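# Fold in both corner flaps at one box end

## Task

At one short end of the cardboard box, tuck both corner flaps inward so that, in the end, both long walls are standing upright and the box sits on its base. The result must stay that way without the robot holding anything in place.

## Robot and tools

Robot: two arms, left_arm and right_arm. The names do not refer to sides of a camera image. left_arm is mounted on the +y side.

Frame: a single scene frame for both arms. The origin lies on the table surface midway between the arms, +x points away from the robot over the table, and +z points up. Gripper positions are in metres and orientations are quaternions in w,x,y,z order. The printed hand position may be a little wrong, and the error grows when the arm is stretched far out. On each gripper the fingers extend along its own +z axis and close along its own y axis. The reported point sits between the finger pads, roughly 1 cm short of the tips.

A row holds 14 numbers, each between -1 and 1. The first 7 belong to left_arm and the next 7 to right_arm, and both blocks must be present even when only one arm should move. Inside each block the order is: shoulder, elbow, waist, wrist pitch, wrist yaw, wrist roll, then opening. The six joint numbers are scaled offsets, not angles. A value of 1.0 equals 1.258 rad for the shoulder, 1.238 rad for the elbow, 1.202 rad for the waist, 2.073 rad for wrist pitch, and 2.022 rad for wrist yaw and for wrist roll. Opening is absolute: +1 is fully open and -1 is shut.

Stated joint ranges in rad: waist -2.618 to 3.054, shoulder 0.000 to 3.142, elbow 0.000 to 3.142, wrist pitch -1.571 to 1.571, wrist yaw -1.571 to 1.571, wrist roll -2.094 to 2.094. A joint's true end stop can differ from these by up to 0.036 rad in either direction. If an action would push any joint more than 0.036 rad beyond its stated end, counted from the action's starting angles, that action is rejected for both arms. If the first action of a call fails this check, or any action is malformed, the entire call is rejected and nothing moves. A joint aimed past its real end is stopped at that end, and the result then says "joint sent to its limit". If that line is missing, the joint may still be at its limit.

Tools:
- execute_actions(actions): actions is a list of actions. Each action is a list of up to 15 rows, and each row runs for one 1/30 s control step. If an action has fewer than 15 rows, its last row is repeated until 15 steps are filled. Every joint offset in an action is measured from the angles that joint had when that action began, not from the row before. For a call's first action, this means the angles in the most recent result. Passing an empty list only returns the current state and the camera images.
- move(target, speed, blocking): target is a single 14-number row. Its offsets are counted from the "Joint positions" in the latest result that shows them. The opening values are sent as the move starts. All joints of both arms travel together and reach their ends at the same fraction of the path, so the hand usually follows a curve. The path takes between 0.5 and 10 s and is cut off at 10 s. speed is in rad/s, from 0.01 to 2 with a default of 0.5, and applies to whichever joint has the longest way to go. A move does not steer around objects or around the other arm. With blocking=false the result comes back after 0.5 s while the arm keeps moving. Check on it with wait(0). Until a result shows that the move has ended, new rows and moves are rejected, so call wait or stop first. The extra "move:" line gives the ending (done, off_target, moving, held or fault) and which arms it applies to. It also shows limits=held if a safety check blocked any steps along the way, otherwise limits=none, and for each arm the joint that is farthest from its target.
- wait(seconds): 0 to 10 s. Both arms keep their last command. Any running move continues, and the wait returns early if that move ends.
- stop(): brings a running move to a halt. A fast arm needs more distance to stop. The fingers keep moving.
- zoom_image(camera, region): gives an enlarged view of the latest frame from cam_high, cam_low, cam_left_wrist or cam_right_wrist, each 504x504. region is [x0, y0, x1, y1] in pixels with (0,0) at the top-left corner, and can be at most 504x504.
- finished_scene(scene): pass the current scene number. It ends the scene and cannot be undone. The box must already be in its final state and must stay there. Its result says whether the goal was met. A reply without any tool call ends the session.

Result lines: a state line gives each gripper's position and quaternion. "Joint positions" and "Joint velocities" list each arm's joints in the row order above (rad, rad/s), followed by the finger-pad gap in m (0.094 m when fully open). "Joint targets" shows where the joints are currently being driven, and these values can change even when you send nothing. grip_measured is the measured opening on the same scale as the opening you command, and each gripper's reading may be off by about 1 mm. "joint command not followed" means a clearance check changed or blocked some joint targets, while the rest of the row still ran. Joint torques are raw drive outputs with offsets and noise, and friction can mask a load or fake one. FAULT lines report arm stops, and MOTOR HOT warns of heating.

Motion behaviour: on each step a joint's target may run ahead of its measured angle by at most 0.258 (shoulder), 0.238 (elbow), 0.202 (waist), 0.573 (wrist pitch) or 0.522 (yaw, roll) rad. If the gripper would shift more than 70 mm in one step, that step is scaled down. Large motions therefore take several actions, and whatever is left unfinished must be commanded again. Friction can leave a joint about 0.031 rad short of its target, so very small offsets may do nothing.

Gripping: to hold something, command an opening a bit below grip_measured. About 0.03 below gives a firm hold, and less than that gives a lighter one. Finger force tops out near 50 to 62 N per pad and is lower on parts thinner than about 2 mm. A pressing arm keeps pushing. To keep the same pressure in a new move, use offsets that take it from Joint positions to Joint targets.

Heat: holding loads warms the motors. At 75 °C a warning appears. At 90 °C the arm halts for 10 s. At 100 °C the arm goes limp and drops.

Avoid: knocking anything off the table, letting the two arms hit or press on each other, dropping parts, and slamming or shoving hard. Contact force grows with speed and with how far the target lies past the point of contact. Held parts may occasionally be tugged, and loose items may be pushed.

Each tool is called after ">>>" as name([rows], argument=value, ...), one row to a line, values as JSON.

## Session

>>> execute_actions(actions=[])

Scene clock: 0.00 s.
left_arm: end_effector_position=(+0.4059, +0.2573, +0.3991) grip_measured=+1.000 end_effector_quat_wxyz=(+0.701, +0.014, +0.713, -0.013) | right_arm: end_effector_position=(+0.3272, -0.3368, +0.4025) grip_measured=-0.990 end_effector_quat_wxyz=(+0.701, +0.058, +0.708, -0.068)
Joint names: [shoulder, elbow, waist, wrist pitch, wrist yaw, wrist roll]
Joint positions: left_arm=[ 1.056  1.056  0.007 -0.017  0.01   0.002  0.094] | right_arm=[ 1.058  1.063 -0.012 -0.014  0.017 -0.015  0.   ]
Joint velocities: left_arm=[-0.007  0.002 -0.022  0.007  0.007  0.022  0.   ] | right_arm=[-0.002 -0.002 -0.017 -0.037 -0.007 -0.051 -0.   ]
Joint torques (N m, as the arm reports them, + toward a larger angle): no reading
Joint targets: left_arm=[1.056 1.056 0.007 -0.017 0.010 0.002] | right_arm=[1.058 1.063 -0.012 -0.014 0.017 -0.015]

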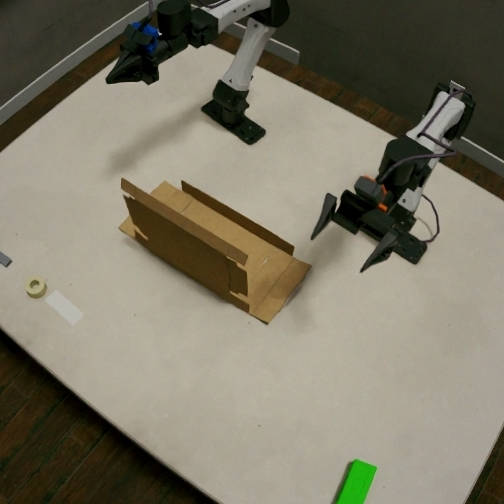

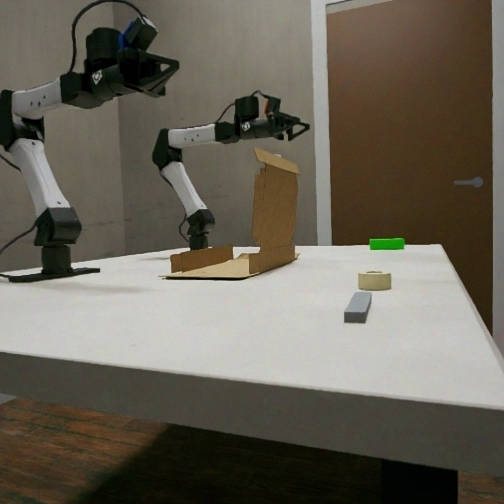

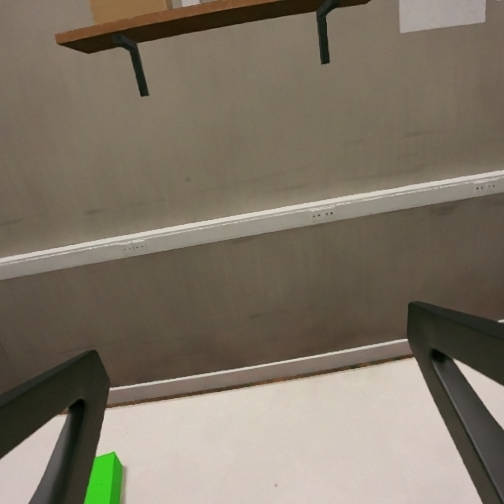

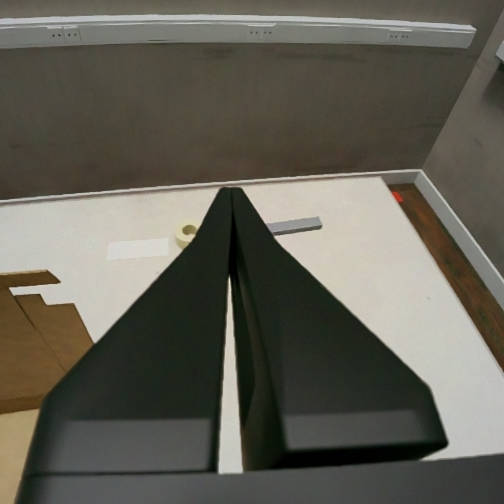

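>>> zoom_image(camera="cam_high", region=[100, 150, 340, 340])

>>> zoom_image(camera="cam_low", region=[140, 130, 320, 300])

>>> move(target=[0,0,0,0.6,0,0,-1, 0,0,0,0.6,0,0,-1], speed=1)

Region (100, 150, 340, 340) of cam_high's 504x504 image, scaled by 2.100, with more detail than that image has; it fills the top 399 rows of this view, and the rest is white.

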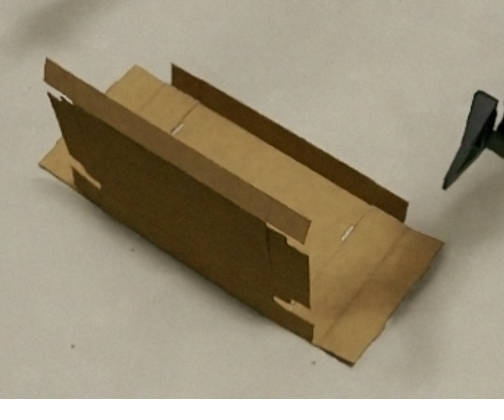

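Region (140, 130, 320, 300) of cam_low's 504x504 image, scaled by 2.800, with more detail than that image has.

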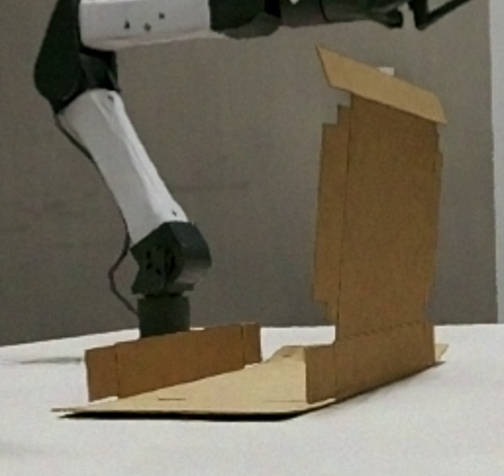

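Scene clock: 6.87 s.
left_arm: end_effector_position=(+0.2458, +0.2619, +0.6337) grip_measured=-0.987 end_effector_quat_wxyz=(+0.984, +0.008, +0.177, -0.014) | right_arm: end_effector_position=(+0.1667, -0.3107, +0.6362) grip_measured=-0.990 end_effector_quat_wxyz=(+0.981, +0.021, +0.171, -0.088)
Joint names: [shoulder, elbow, waist, wrist pitch, wrist yaw, wrist roll]
Joint positions: left_arm=[1.056 1.056 0.007 1.215 0.01  0.002 0.001] | right_arm=[ 1.058  1.063 -0.012  1.221  0.017 -0.015  0.   ]
Joint velocities: left_arm=[-0.012 -0.007  0.002  0.066  0.022  0.007  0.   ] | right_arm=[ 0.017 -0.007 -0.012  0.037  0.007  0.037 -0.001]
Joint torques (N m, as the arm reports them, + toward a larger angle): left_arm=[-1.75  7.3  -0.02  0.63 -0.07  0.03] | right_arm=[-1.11  6.98 -0.19  0.58  0.01  0.13]
Joint targets: left_arm=[1.056 1.056 0.007 1.227 0.010 0.002] | right_arm=[1.058 1.063 -0.012 1.230 0.017 -0.015]
move: done; limits=none; left_arm: farthest joint: the wrist pitch, 0.012 radians from its target (1.244 radians at the start); right_arm: farthest joint: the wrist pitch, 0.009 radians from its target (1.244 radians at the start)

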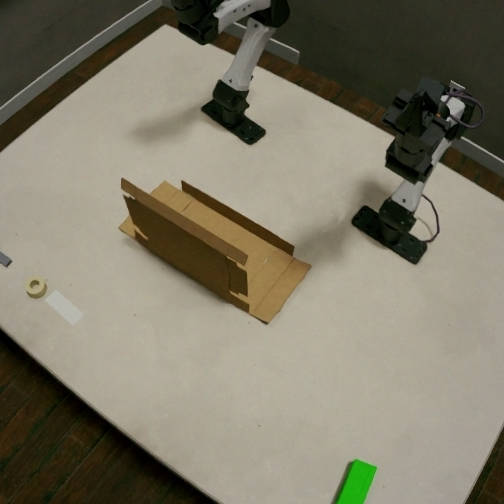

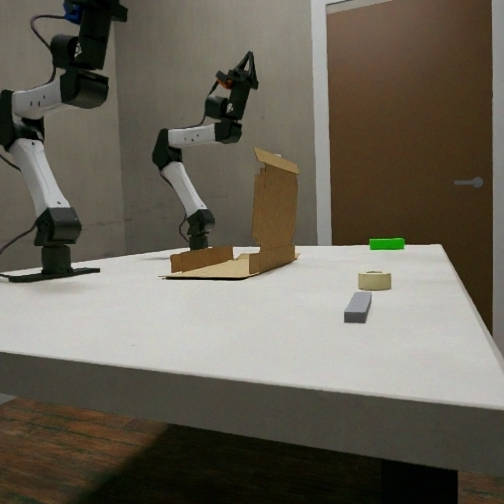

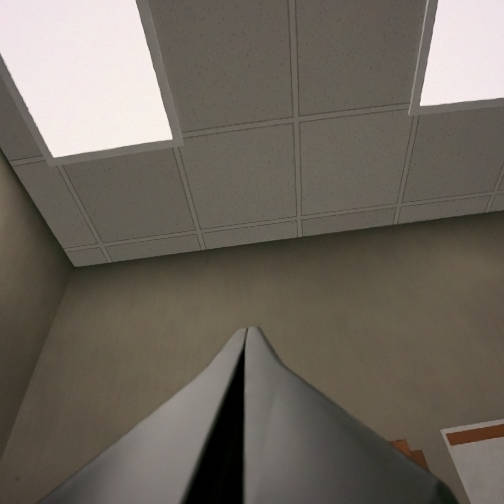

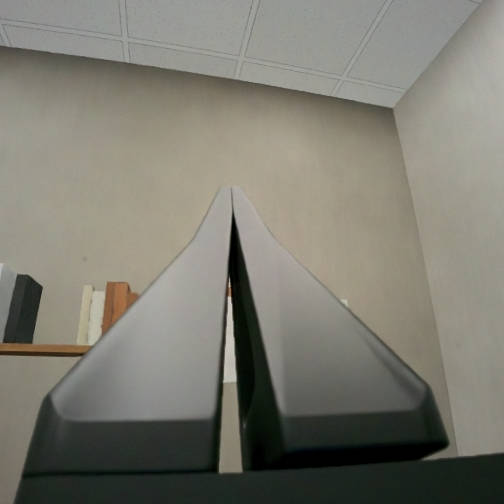

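>>> move(target=[0,0,0,-1,0,0,-1, 0,0,0,-1,0,0,-1], speed=1.5)

>>> move(target=[0.2,0,0,-0.2,0,0,-1, 0.2,0,0,-0.2,0,0,-1], speed=1)

Scene clock: 14.17 s.
left_arm: end_effector_position=(+0.3227, +0.2597, +0.2188) grip_measured=-0.987 end_effector_quat_wxyz=(+0.353, +0.016, +0.935, -0.010) | right_arm: end_effector_position=(+0.2481, -0.3240, +0.2231) grip_measured=-0.990 end_effector_quat_wxyz=(+0.359, +0.071, +0.930, -0.040)
Joint names: [shoulder, elbow, waist, wrist pitch, wrist yaw, wrist roll]
Joint positions: left_arm=[ 1.056  1.056  0.007 -0.848  0.01   0.002  0.001] | right_arm=[ 1.058  1.063 -0.012 -0.836  0.017 -0.015  0.   ]
Joint velocities: left_arm=[ 0.002  0.007 -0.017 -0.081 -0.022 -0.007  0.001] | right_arm=[ 0.017  0.007 -0.002  0.051  0.007  0.051  0.001]
Joint torques (N m, as the arm reports them, + toward a larger angle): left_arm=[-2.96  8.74  0.    2.04 -0.04  0.03] | right_arm=[-2.29  8.48 -0.25  1.92  0.01  0.12]
Joint targets: left_arm=[1.056 1.056 0.007 -0.858 0.010 0.002] | right_arm=[1.058 1.063 -0.012 -0.852 0.017 -0.015]
move: done; limits=none; left_arm: farthest joint: the wrist pitch, 0.010 radians from its target (2.073 radians at the start); right_arm: farthest joint: the wrist pitch, 0.016 radians from its target (2.073 radians at the start)

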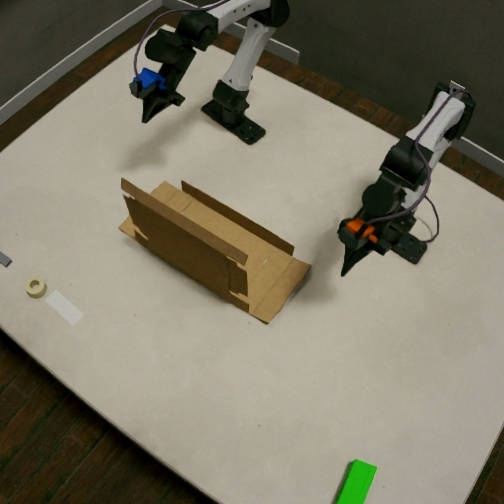

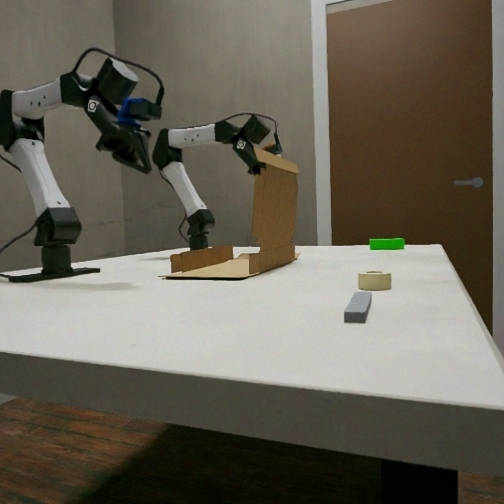

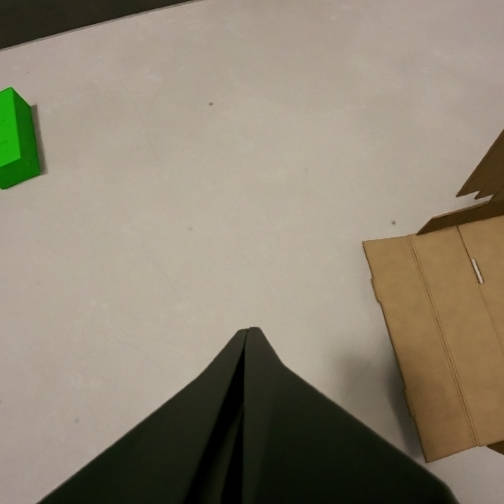

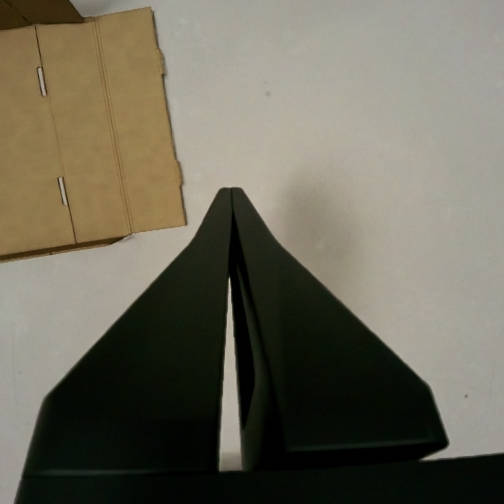

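Scene clock: 15.47 s.
left_arm: end_effector_position=(+0.2452, +0.2620, +0.1232) grip_measured=-0.987 end_effector_quat_wxyz=(+0.041, +0.015, +0.999, -0.006) | right_arm: end_effector_position=(+0.1731, -0.3118, +0.1260) grip_measured=-0.990 end_effector_quat_wxyz=(+0.052, +0.074, +0.996, -0.013)
Joint names: [shoulder, elbow, waist, wrist pitch, wrist yaw, wrist roll]
Joint positions: left_arm=[ 1.292  1.056  0.007 -1.251  0.01   0.002  0.001] | right_arm=[ 1.29   1.063 -0.012 -1.239  0.017 -0.015  0.   ]
Joint velocities: left_arm=[ 0.002  0.012  0.012 -0.037 -0.007  0.022  0.   ] | right_arm=[ 0.002 -0.017 -0.012  0.022  0.051 -0.066 -0.001]
Joint torques (N m, as the arm reports them, + toward a larger angle): left_arm=[-3.1   7.74 -0.06  0.62 -0.06  0.03] | right_arm=[-2.2   7.55 -0.2   0.72  0.01  0.12]
Joint targets: left_arm=[1.307 1.056 0.007 -1.263 0.010 0.002] | right_arm=[1.310 1.063 -0.012 -1.251 0.017 -0.015]
move: done; limits=none; left_arm: farthest joint: the shoulder, 0.015 radians from its target (0.252 radians at the start); right_arm: farthest joint: the shoulder, 0.020 radians from its target (0.252 radians at the start)

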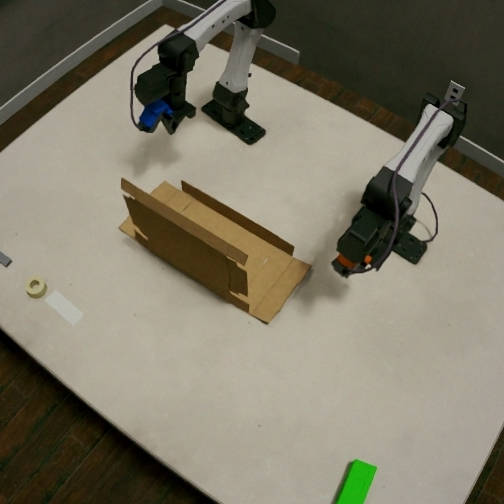

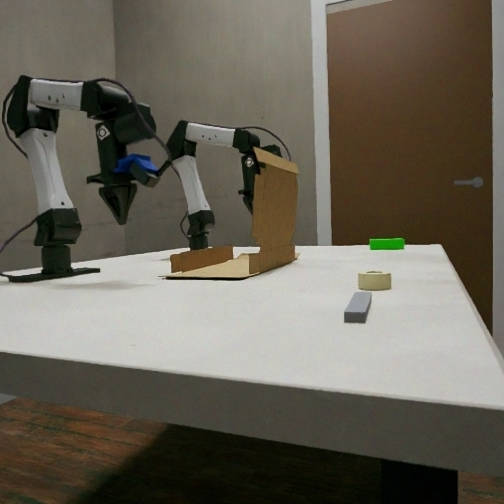

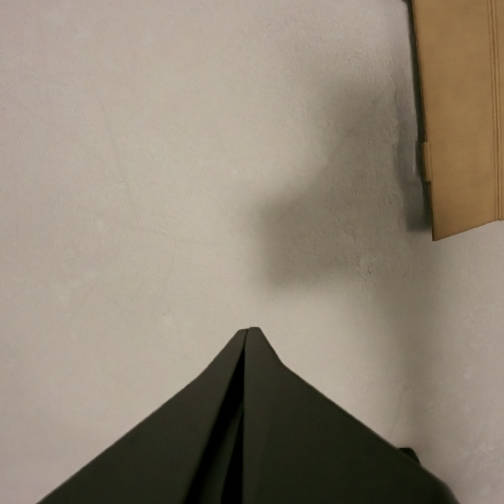

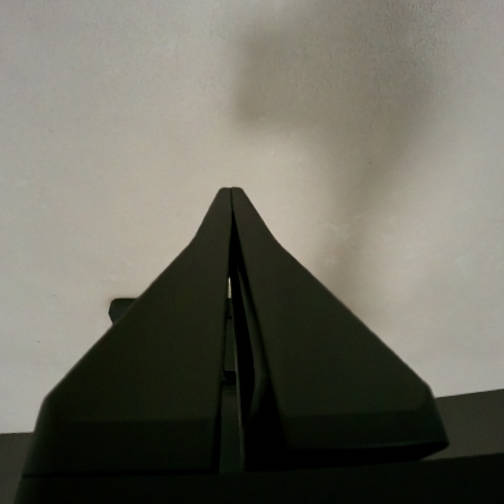

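>>> move(target=[0.2,-0.134,-0.57,0.162,0,0,-1, 0,0,0,0,0,0,-1], speed=0.8)

Scene clock: 26.80 s.
left_arm: end_effector_position=(+0.2127, +0.1083, +0.0375) grip_measured=-0.987 end_effector_quat_wxyz=(+0.008, +0.347, +0.938, -0.007) | right_arm: end_effector_position=(+0.1730, -0.3118, +0.1260) grip_measured=-0.990 end_effector_quat_wxyz=(+0.051, +0.074, +0.996, -0.013)
Joint names: [shoulder, elbow, waist, wrist pitch, wrist yaw, wrist roll]
Joint positions: left_arm=[ 1.528  0.906 -0.671 -0.929  0.009  0.002  0.001] | right_arm=[ 1.29   1.063 -0.012 -1.239  0.017 -0.015  0.   ]
Joint velocities: left_arm=[-0.002 -0.007 -0.007  0.022 -0.022 -0.066 -0.   ] | right_arm=[-0.002  0.007 -0.002 -0.037  0.11  -0.007  0.   ]
Joint torques (N m, as the arm reports them, + toward a larger angle): left_arm=[-4.91  5.67 -0.69  0.76 -0.02  0.04] | right_arm=[-3.42  7.57 -0.21  0.86  0.01  0.12]
Joint targets: left_arm=[1.544 0.890 -0.679 -0.916 0.010 0.002] | right_arm=[1.290 1.063 -0.012 -1.239 0.017 -0.015]
move: done; limits=none; left_arm: farthest joint: the shoulder, 0.016 radians from its target (0.251 radians at the start); right_arm: farthest joint: the waist, 0.000 radians from its target (0.000 radians at the start)

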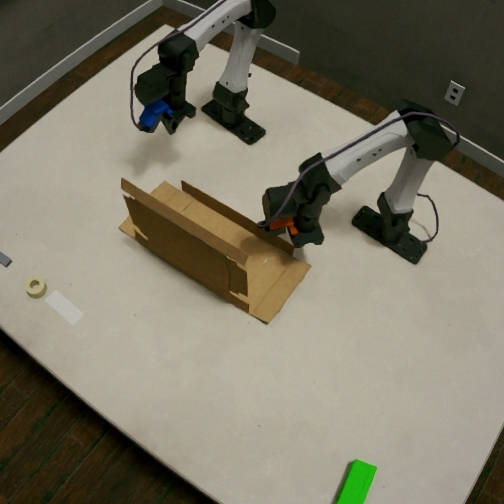

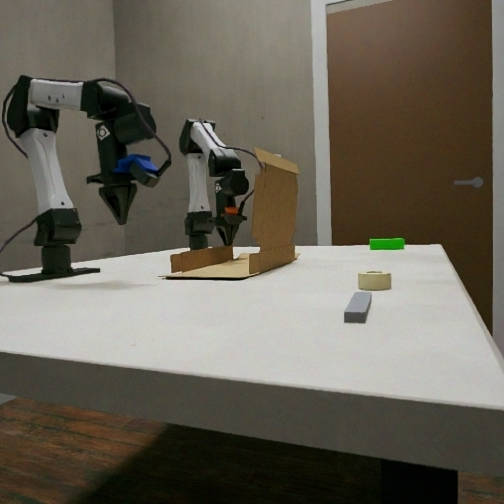

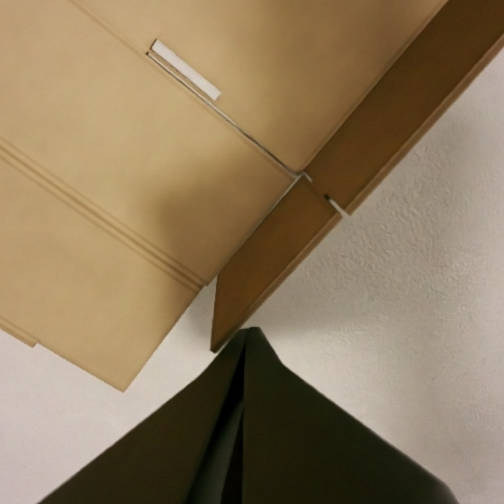

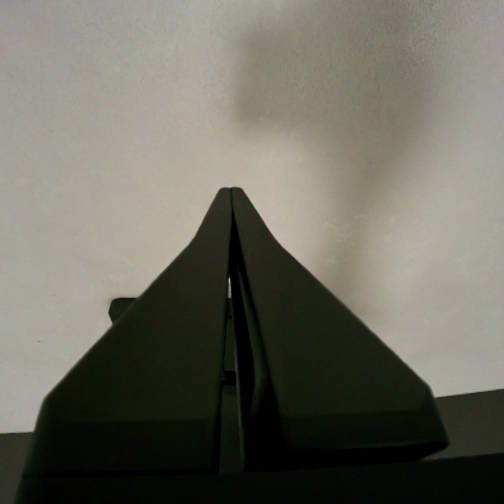

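>>> move(target=[0,0,0.06,0,0,0,-1, 0.54,0.515,0.46,0.0,0,0,-1], speed=0.8)

>>> move(target=[0,0,0,0,0,0,-1, 0.17,0,0,0.086,0,0,-1], speed=0.3)

Scene clock: 36.87 s.
left_arm: end_effector_position=(+0.2223, +0.1201, +0.0375) grip_measured=-0.987 end_effector_quat_wxyz=(+0.008, +0.317, +0.948, -0.007) | right_arm: end_effector_position=(+0.3097, -0.1275, +0.1047) grip_measured=-0.990 end_effector_quat_wxyz=(+0.034, -0.202, +0.979, -0.002)
Joint names: [shoulder, elbow, waist, wrist pitch, wrist yaw, wrist roll]
Joint positions: left_arm=[ 1.528  0.906 -0.609 -0.929  0.009  0.002  0.001] | right_arm=[ 1.951  1.677  0.542 -1.23   0.016 -0.015  0.   ]
Joint velocities: left_arm=[ 0.002 -0.002 -0.002 -0.007  0.007  0.007  0.001] | right_arm=[ 0.002 -0.017 -0.002  0.022 -0.022 -0.007 -0.001]
Joint torques (N m, as the arm reports them, + toward a larger angle): left_arm=[-5.92  7.13  1.02  0.64 -0.06  0.03] | right_arm=[-7.87  9.2  -0.24  0.65  0.01  0.13]
Joint targets: left_arm=[1.528 0.906 -0.599 -0.929 0.009 0.002] | right_arm=[1.969 1.700 0.541 -1.239 0.017 -0.015]
move: off_target (right_arm); limits=none; left_arm: farthest joint: the waist, 0.010 radians from its target (0.072 radians at the start); right_arm: farthest joint: the elbow, 0.024 radians from its target (0.637 radians at the start)

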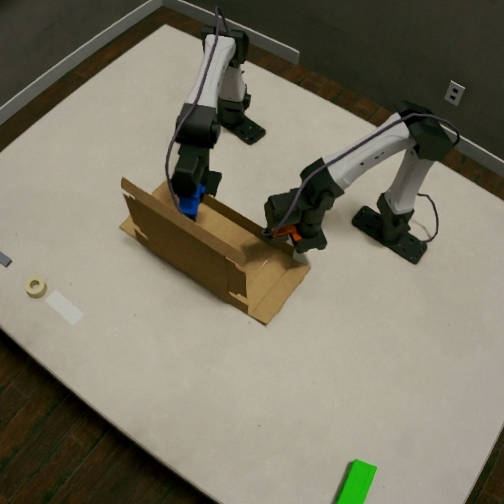

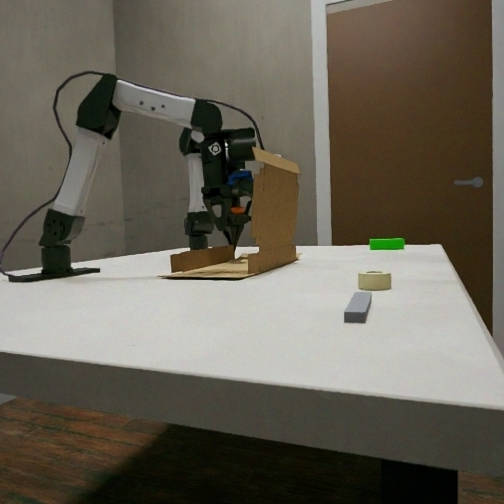

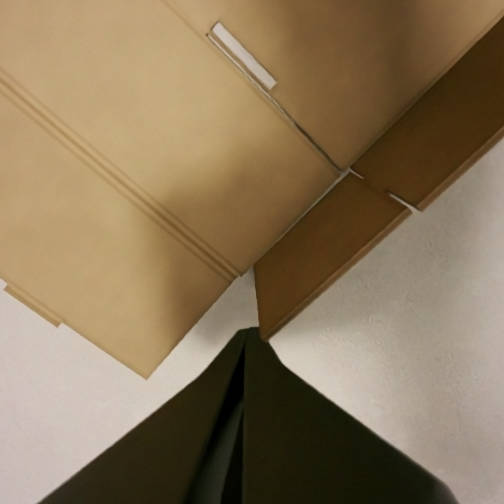

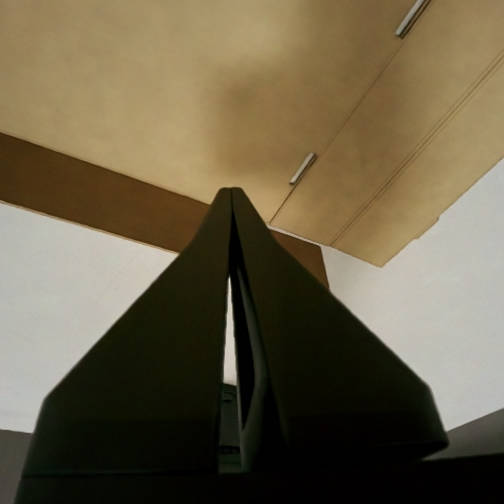

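Scene clock: 38.20 s.
left_arm: end_effector_position=(+0.2223, +0.1201, +0.0375) grip_measured=-0.987 end_effector_quat_wxyz=(+0.008, +0.317, +0.948, -0.007) | right_arm: end_effector_position=(+0.3396, -0.1151, +0.0331) grip_measured=-0.990 end_effector_quat_wxyz=(+0.022, -0.202, +0.979, -0.004)
Joint names: [shoulder, elbow, waist, wrist pitch, wrist yaw, wrist roll]
Joint positions: left_arm=[ 1.528  0.906 -0.609 -0.929  0.009  0.002  0.001] | right_arm=[ 2.143  1.677  0.542 -1.064  0.016 -0.015  0.   ]
Joint velocities: left_arm=[ 0.017  0.002 -0.007  0.022 -0.037  0.007  0.001] | right_arm=[-0.002 -0.022  0.007 -0.007  0.007  0.007 -0.001]
Joint torques (N m, as the arm reports them, + toward a larger angle): left_arm=[-5.9   7.15 -0.02  0.64 -0.03  0.01] | right_arm=[-9.09  7.29 -0.2   0.82  0.01  0.12]
Joint targets: left_arm=[1.528 0.906 -0.609 -0.929 0.009 0.002] | right_arm=[2.165 1.677 0.542 -1.052 0.016 -0.015]
move: off_target (right_arm); limits=none; left_arm: farthest joint: the waist, 0.000 radians from its target (0.000 radians at the start); right_arm: farthest joint: the shoulder, 0.021 radians from its target (0.214 radians at the start)

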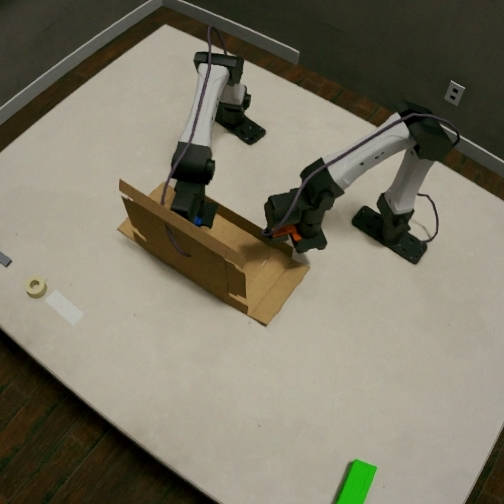

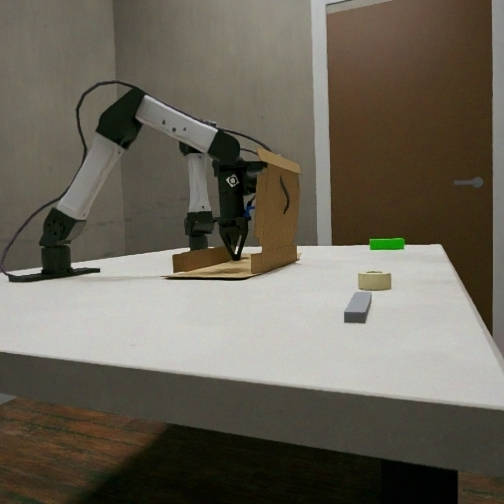

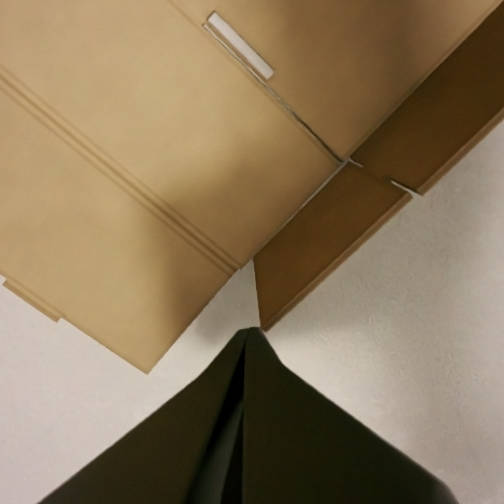

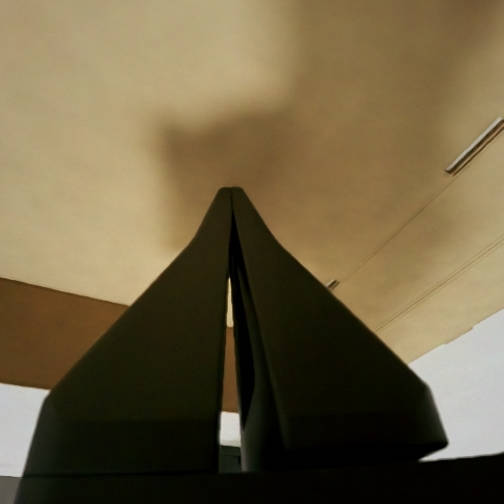

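>>> move(target=[0,0,-0.04,0,0,0,-1, 0,-0.11,0,0.06,0,0,-1], speed=0.3)

>>> move(target=[0.32,0.325,0,-0.015,0,0,-1, 0,-0.03,0,0,0,0,-1], speed=0.3)

Scene clock: 45.40 s.
left_arm: end_effector_position=(+0.2165, +0.1127, +0.0375) grip_measured=-0.987 end_effector_quat_wxyz=(+0.008, +0.336, +0.942, -0.007) | right_arm: end_effector_position=(+0.3333, -0.1177, +0.0131) grip_measured=-0.990 end_effector_quat_wxyz=(+0.024, -0.202, +0.979, -0.004)
Joint names: [shoulder, elbow, waist, wrist pitch, wrist yaw, wrist roll]
Joint positions: left_arm=[ 1.528  0.906 -0.647 -0.929  0.009  0.002  0.001] | right_arm=[ 2.135  1.58   0.542 -0.972  0.016 -0.015  0.   ]
Joint velocities: left_arm=[-0.002 -0.002 -0.012  0.007 -0.037 -0.051 -0.   ] | right_arm=[-0.002  0.007  0.007 -0.007  0.007  0.037 -0.001]
Joint torques (N m, as the arm reports them, + toward a larger angle): left_arm=[-5.96  7.26 -0.93  0.61 -0.05  0.02] | right_arm=[-9.67  4.2  -0.24  1.04 -0.01  0.12]
Joint targets: left_arm=[1.528 0.906 -0.657 -0.929 0.009 0.002] | right_arm=[2.143 1.541 0.542 -0.939 0.016 -0.015]
move: off_target (right_arm); limits=none; left_arm: farthest joint: the waist, 0.010 radians from its target (0.048 radians at the start); right_arm: farthest joint: the elbow, 0.040 radians from its target (0.136 radians at the start)

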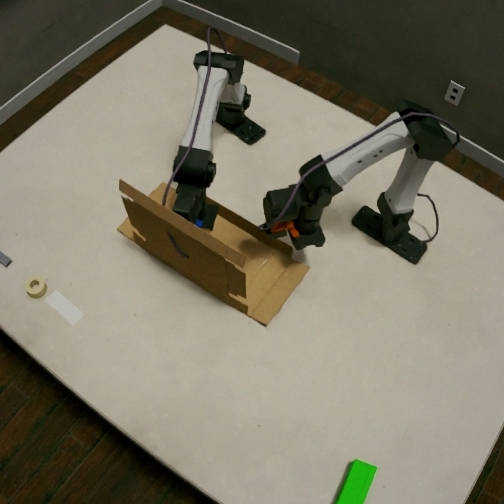

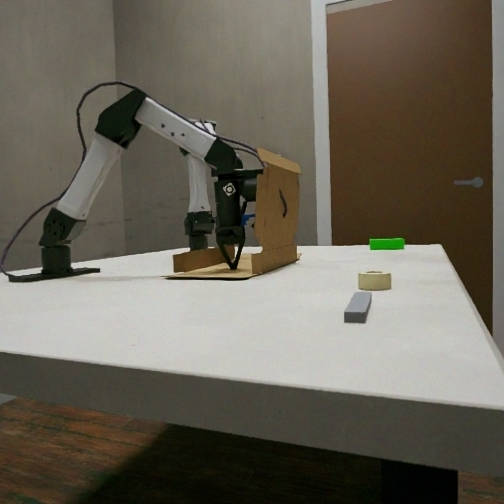

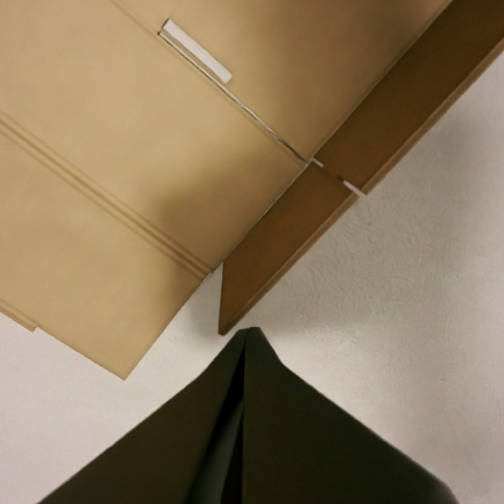

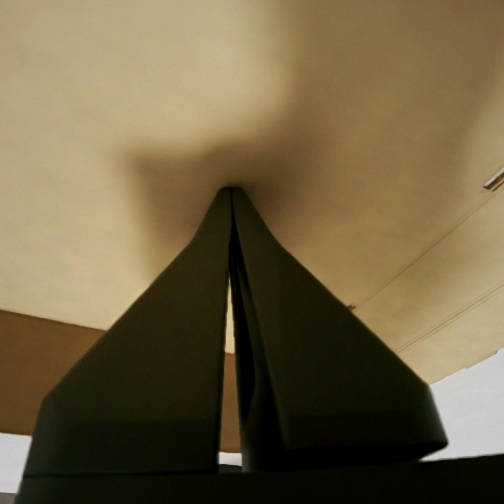

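Scene clock: 47.10 s.
left_arm: end_effector_position=(+0.2831, +0.0609, +0.0216) grip_measured=-0.987 end_effector_quat_wxyz=(-0.018, +0.335, +0.942, +0.008) | right_arm: end_effector_position=(+0.3340, -0.1193, +0.0134) grip_measured=-0.990 end_effector_quat_wxyz=(+0.025, -0.202, +0.979, -0.009)
Joint names: [shoulder, elbow, waist, wrist pitch, wrist yaw, wrist roll]
Joint positions: left_arm=[ 1.911  1.284 -0.647 -0.984 -0.002  0.002  0.001] | right_arm=[ 2.134  1.58   0.542 -0.972  0.027 -0.015  0.   ]
Joint velocities: left_arm=[-0.012  0.007 -0.002 -0.066 -0.022 -0.007 -0.001] | right_arm=[-0.002 -0.022 -0.007  0.022 -0.037 -0.051  0.   ]
Joint torques (N m, as the arm reports them, + toward a larger angle): left_arm=[-7.98  9.23 -0.03  0.71  0.05  0.03] | right_arm=[-10.18   4.38  -0.2    0.71  -0.11   0.12]
Joint targets: left_arm=[1.930 1.308 -0.647 -0.961 0.009 0.002] | right_arm=[2.135 1.543 0.542 -0.972 0.016 -0.015]
move: off_target (left_arm, right_arm); limits=none; left_arm: farthest joint: the elbow, 0.024 radians from its target (0.403 radians at the start); right_arm: farthest joint: the elbow, 0.038 radians from its target (0.038 radians at the start)

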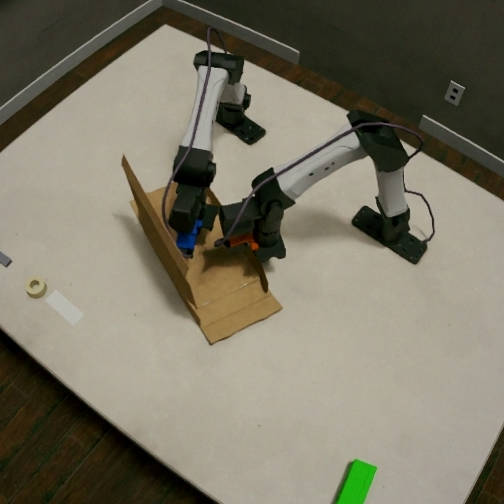

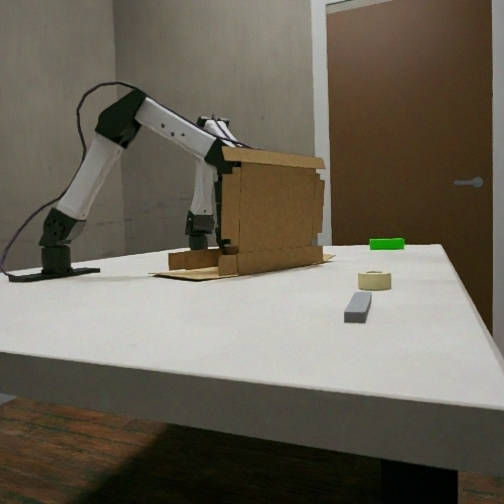

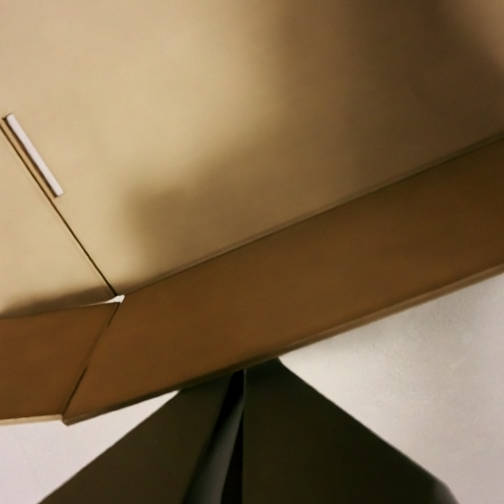

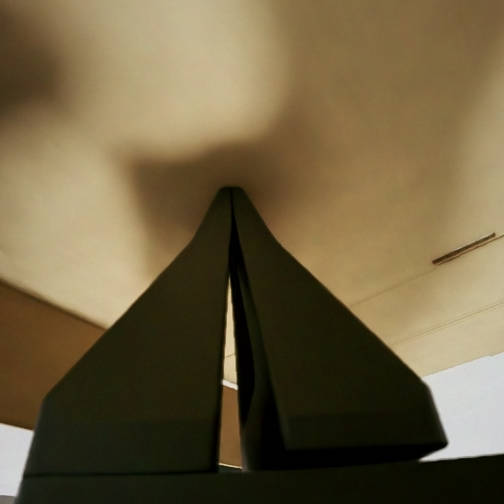

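>>> move(target=[-0.08,0.12,0,-0.1,0,0,-1, -0.2,0,0,-0.1,0,0,-1], speed=0.4)

>>> move(target=[0,0,0,0,0,0.6,0, -0.3,-0.3,-0.45,0,0,0,-1], speed=0.8)

Scene clock: 54.80 s.
left_arm: end_effector_position=(+0.2818, +0.0620, +0.0796) grip_measured=-0.987 end_effector_quat_wxyz=(-0.010, +0.335, +0.942, +0.005) | right_arm: end_effector_position=(+0.3022, -0.1326, +0.1019) grip_measured=-0.990 end_effector_quat_wxyz=(+0.049, -0.201, +0.978, -0.004)
Joint names: [shoulder, elbow, waist, wrist pitch, wrist yaw, wrist roll]
Joint positions: left_arm=[ 1.827  1.414 -0.647 -1.179 -0.002  0.002  0.001] | right_arm=[ 1.89   1.58   0.542 -1.167  0.027 -0.015  0.   ]
Joint velocities: left_arm=[ 0.002 -0.007 -0.007 -0.037 -0.051 -0.022 -0.   ] | right_arm=[-0.007 -0.007  0.007  0.051  0.051 -0.007 -0.001]
Joint torques (N m, as the arm reports them, + toward a larger angle): left_arm=[-10.29   9.05   0.09   0.43  -0.05   0.01] | right_arm=[-9.    7.57 -0.22  0.68  0.01  0.12]
Joint targets: left_arm=[1.810 1.433 -0.647 -1.191 -0.002 0.002] | right_arm=[1.882 1.580 0.542 -1.179 0.027 -0.015]
move: done; limits=none; left_arm: farthest joint: the elbow, 0.018 radians from its target (0.149 radians at the start); right_arm: farthest joint: the wrist pitch, 0.012 radians from its target (0.207 radians at the start)

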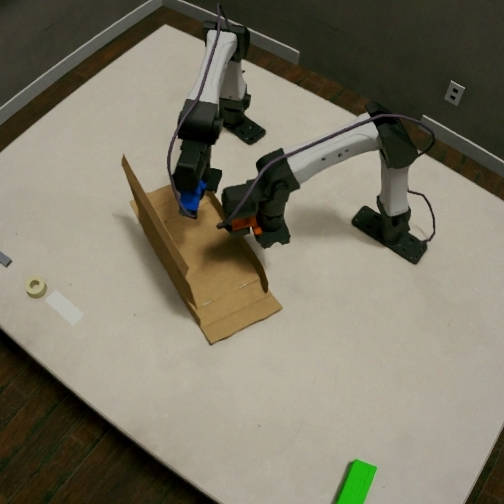

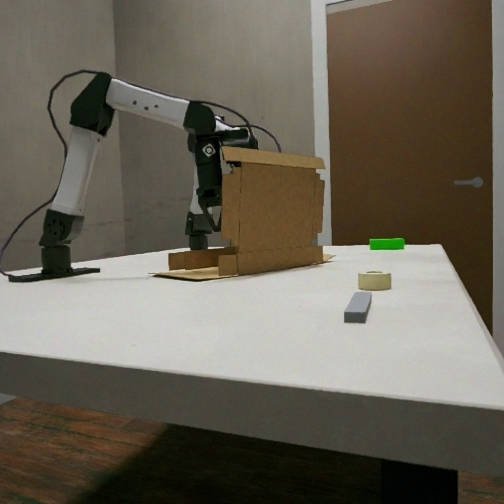

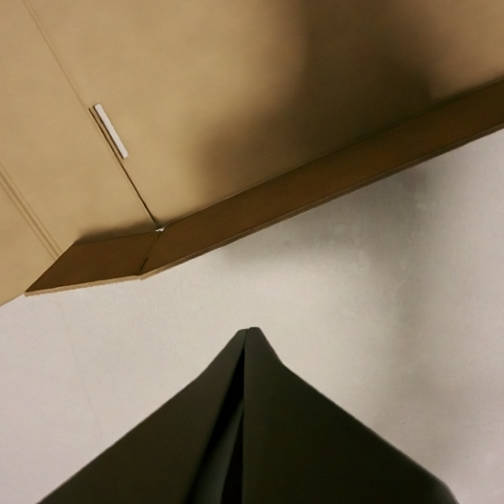

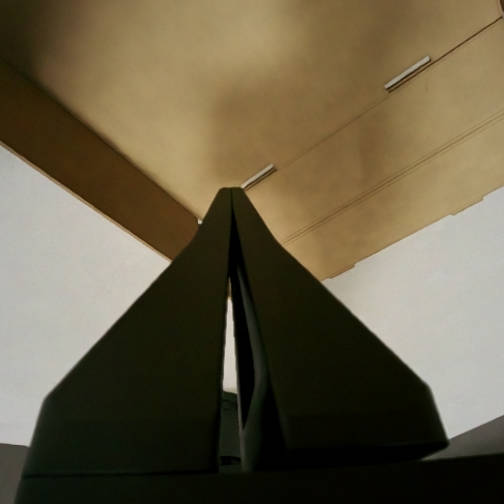

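Scene clock: 57.20 s.
left_arm: end_effector_position=(+0.2818, +0.0620, +0.0796) grip_measured=-0.001 end_effector_quat_wxyz=(-0.011, +0.810, +0.586, -0.002) | right_arm: end_effector_position=(+0.2364, -0.3175, +0.1186) grip_measured=-0.990 end_effector_quat_wxyz=(+0.053, +0.063, +0.996, -0.017)
Joint names: [shoulder, elbow, waist, wrist pitch, wrist yaw, wrist roll]
Joint positions: left_arm=[ 1.827  1.414 -0.647 -1.179 -0.002  1.207  0.047] | right_arm=[ 1.532  1.235  0.009 -1.165  0.026 -0.015  0.   ]
Joint velocities: left_arm=[-0.007  0.012  0.002  0.022 -0.051 -0.007 -0.   ] | right_arm=[-0.002  0.012 -0.002 -0.081 -0.022 -0.066 -0.001]
Joint torques (N m, as the arm reports them, + toward a larger angle): left_arm=[-8.92  7.39 -0.01  0.45 -0.02  0.09] | right_arm=[-6.75  5.62 -0.98  0.84  0.02  0.12]
Joint targets: left_arm=[1.827 1.414 -0.647 -1.179 -0.002 1.215] | right_arm=[1.512 1.209 0.001 -1.167 0.027 -0.015]
move: off_target (right_arm); limits=none; left_arm: farthest joint: the wrist roll, 0.008 radians from its target (1.214 radians at the start); right_arm: farthest joint: the elbow, 0.026 radians from its target (0.372 radians at the start)

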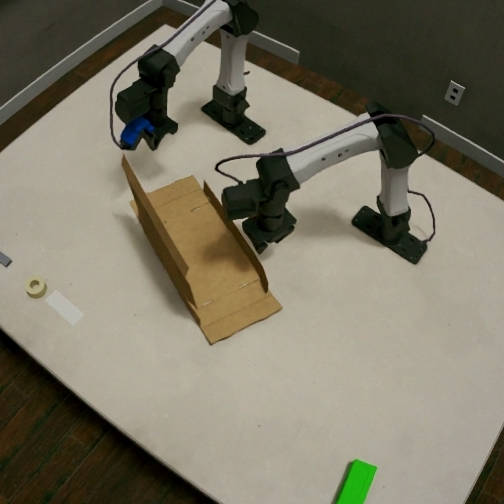

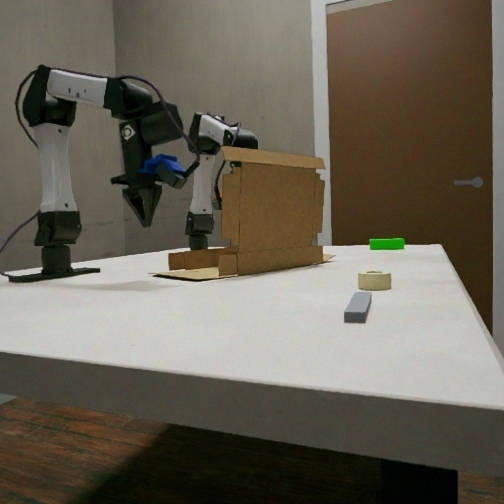

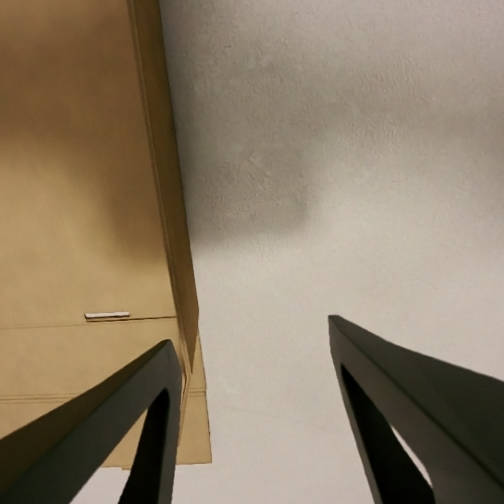

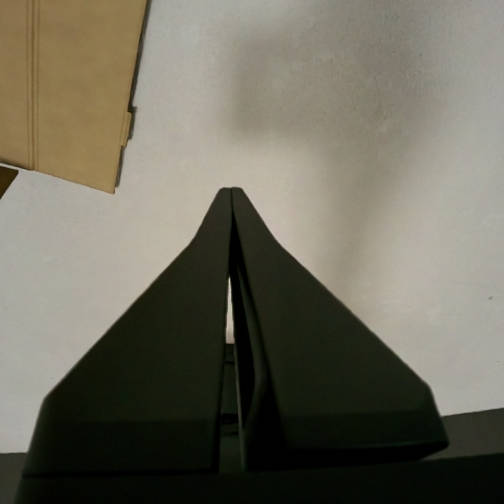

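>>> move(target=[0.135,0,0,0.075,0,-0.03,0.5, 0,0,0,0,0,0,-1], speed=0.2)

Scene clock: 62.10 s.
left_arm: end_effector_position=(+0.3020, +0.0455, +0.0282) grip_measured=+0.499 end_effector_quat_wxyz=(-0.016, +0.794, +0.607, -0.003) | right_arm: end_effector_position=(+0.2364, -0.3175, +0.1186) grip_measured=-0.990 end_effector_quat_wxyz=(+0.053, +0.063, +0.996, -0.017)
Joint names: [shoulder, elbow, waist, wrist pitch, wrist yaw, wrist roll]
Joint positions: left_arm=[ 1.983  1.414 -0.647 -1.035 -0.002  1.154  0.07 ] | right_arm=[ 1.532  1.235  0.009 -1.165  0.026 -0.015  0.   ]
Joint velocities: left_arm=[ 0.002  0.002 -0.012  0.007 -0.081 -0.037  0.   ] | right_arm=[ 0.002 -0.017 -0.012  0.051  0.022  0.007 -0.001]
Joint torques (N m, as the arm reports them, + toward a larger angle): left_arm=[-9.08  7.15 -0.03  0.54 -0.01 -0.08] | right_arm=[-5.5   7.57 -0.19  0.86  0.01  0.13]
Joint targets: left_arm=[1.997 1.414 -0.647 -1.024 -0.002 1.146] | right_arm=[1.532 1.235 0.009 -1.165 0.026 -0.015]
move: done; limits=none; left_arm: farthest joint: the shoulder, 0.014 radians from its target (0.169 radians at the start); right_arm: farthest joint: the waist, 0.000 radians from its target (0.000 radians at the start)

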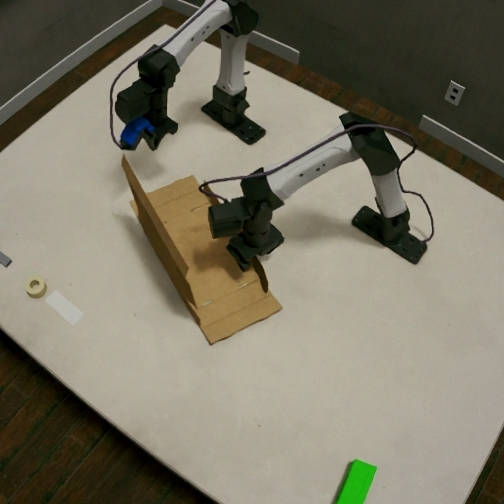

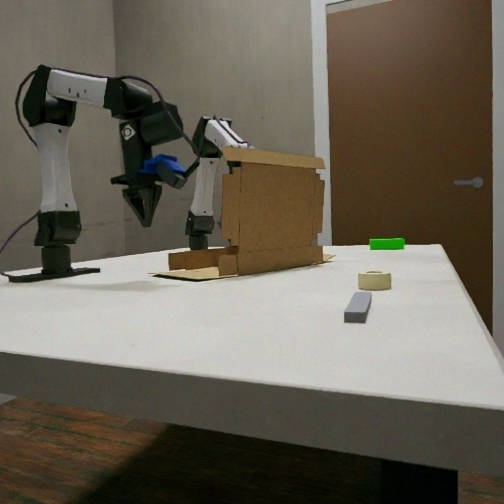

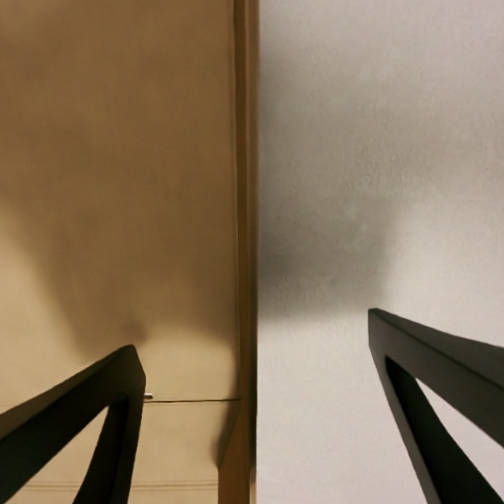

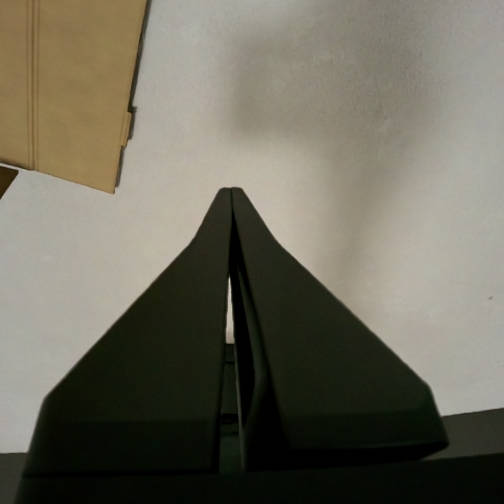

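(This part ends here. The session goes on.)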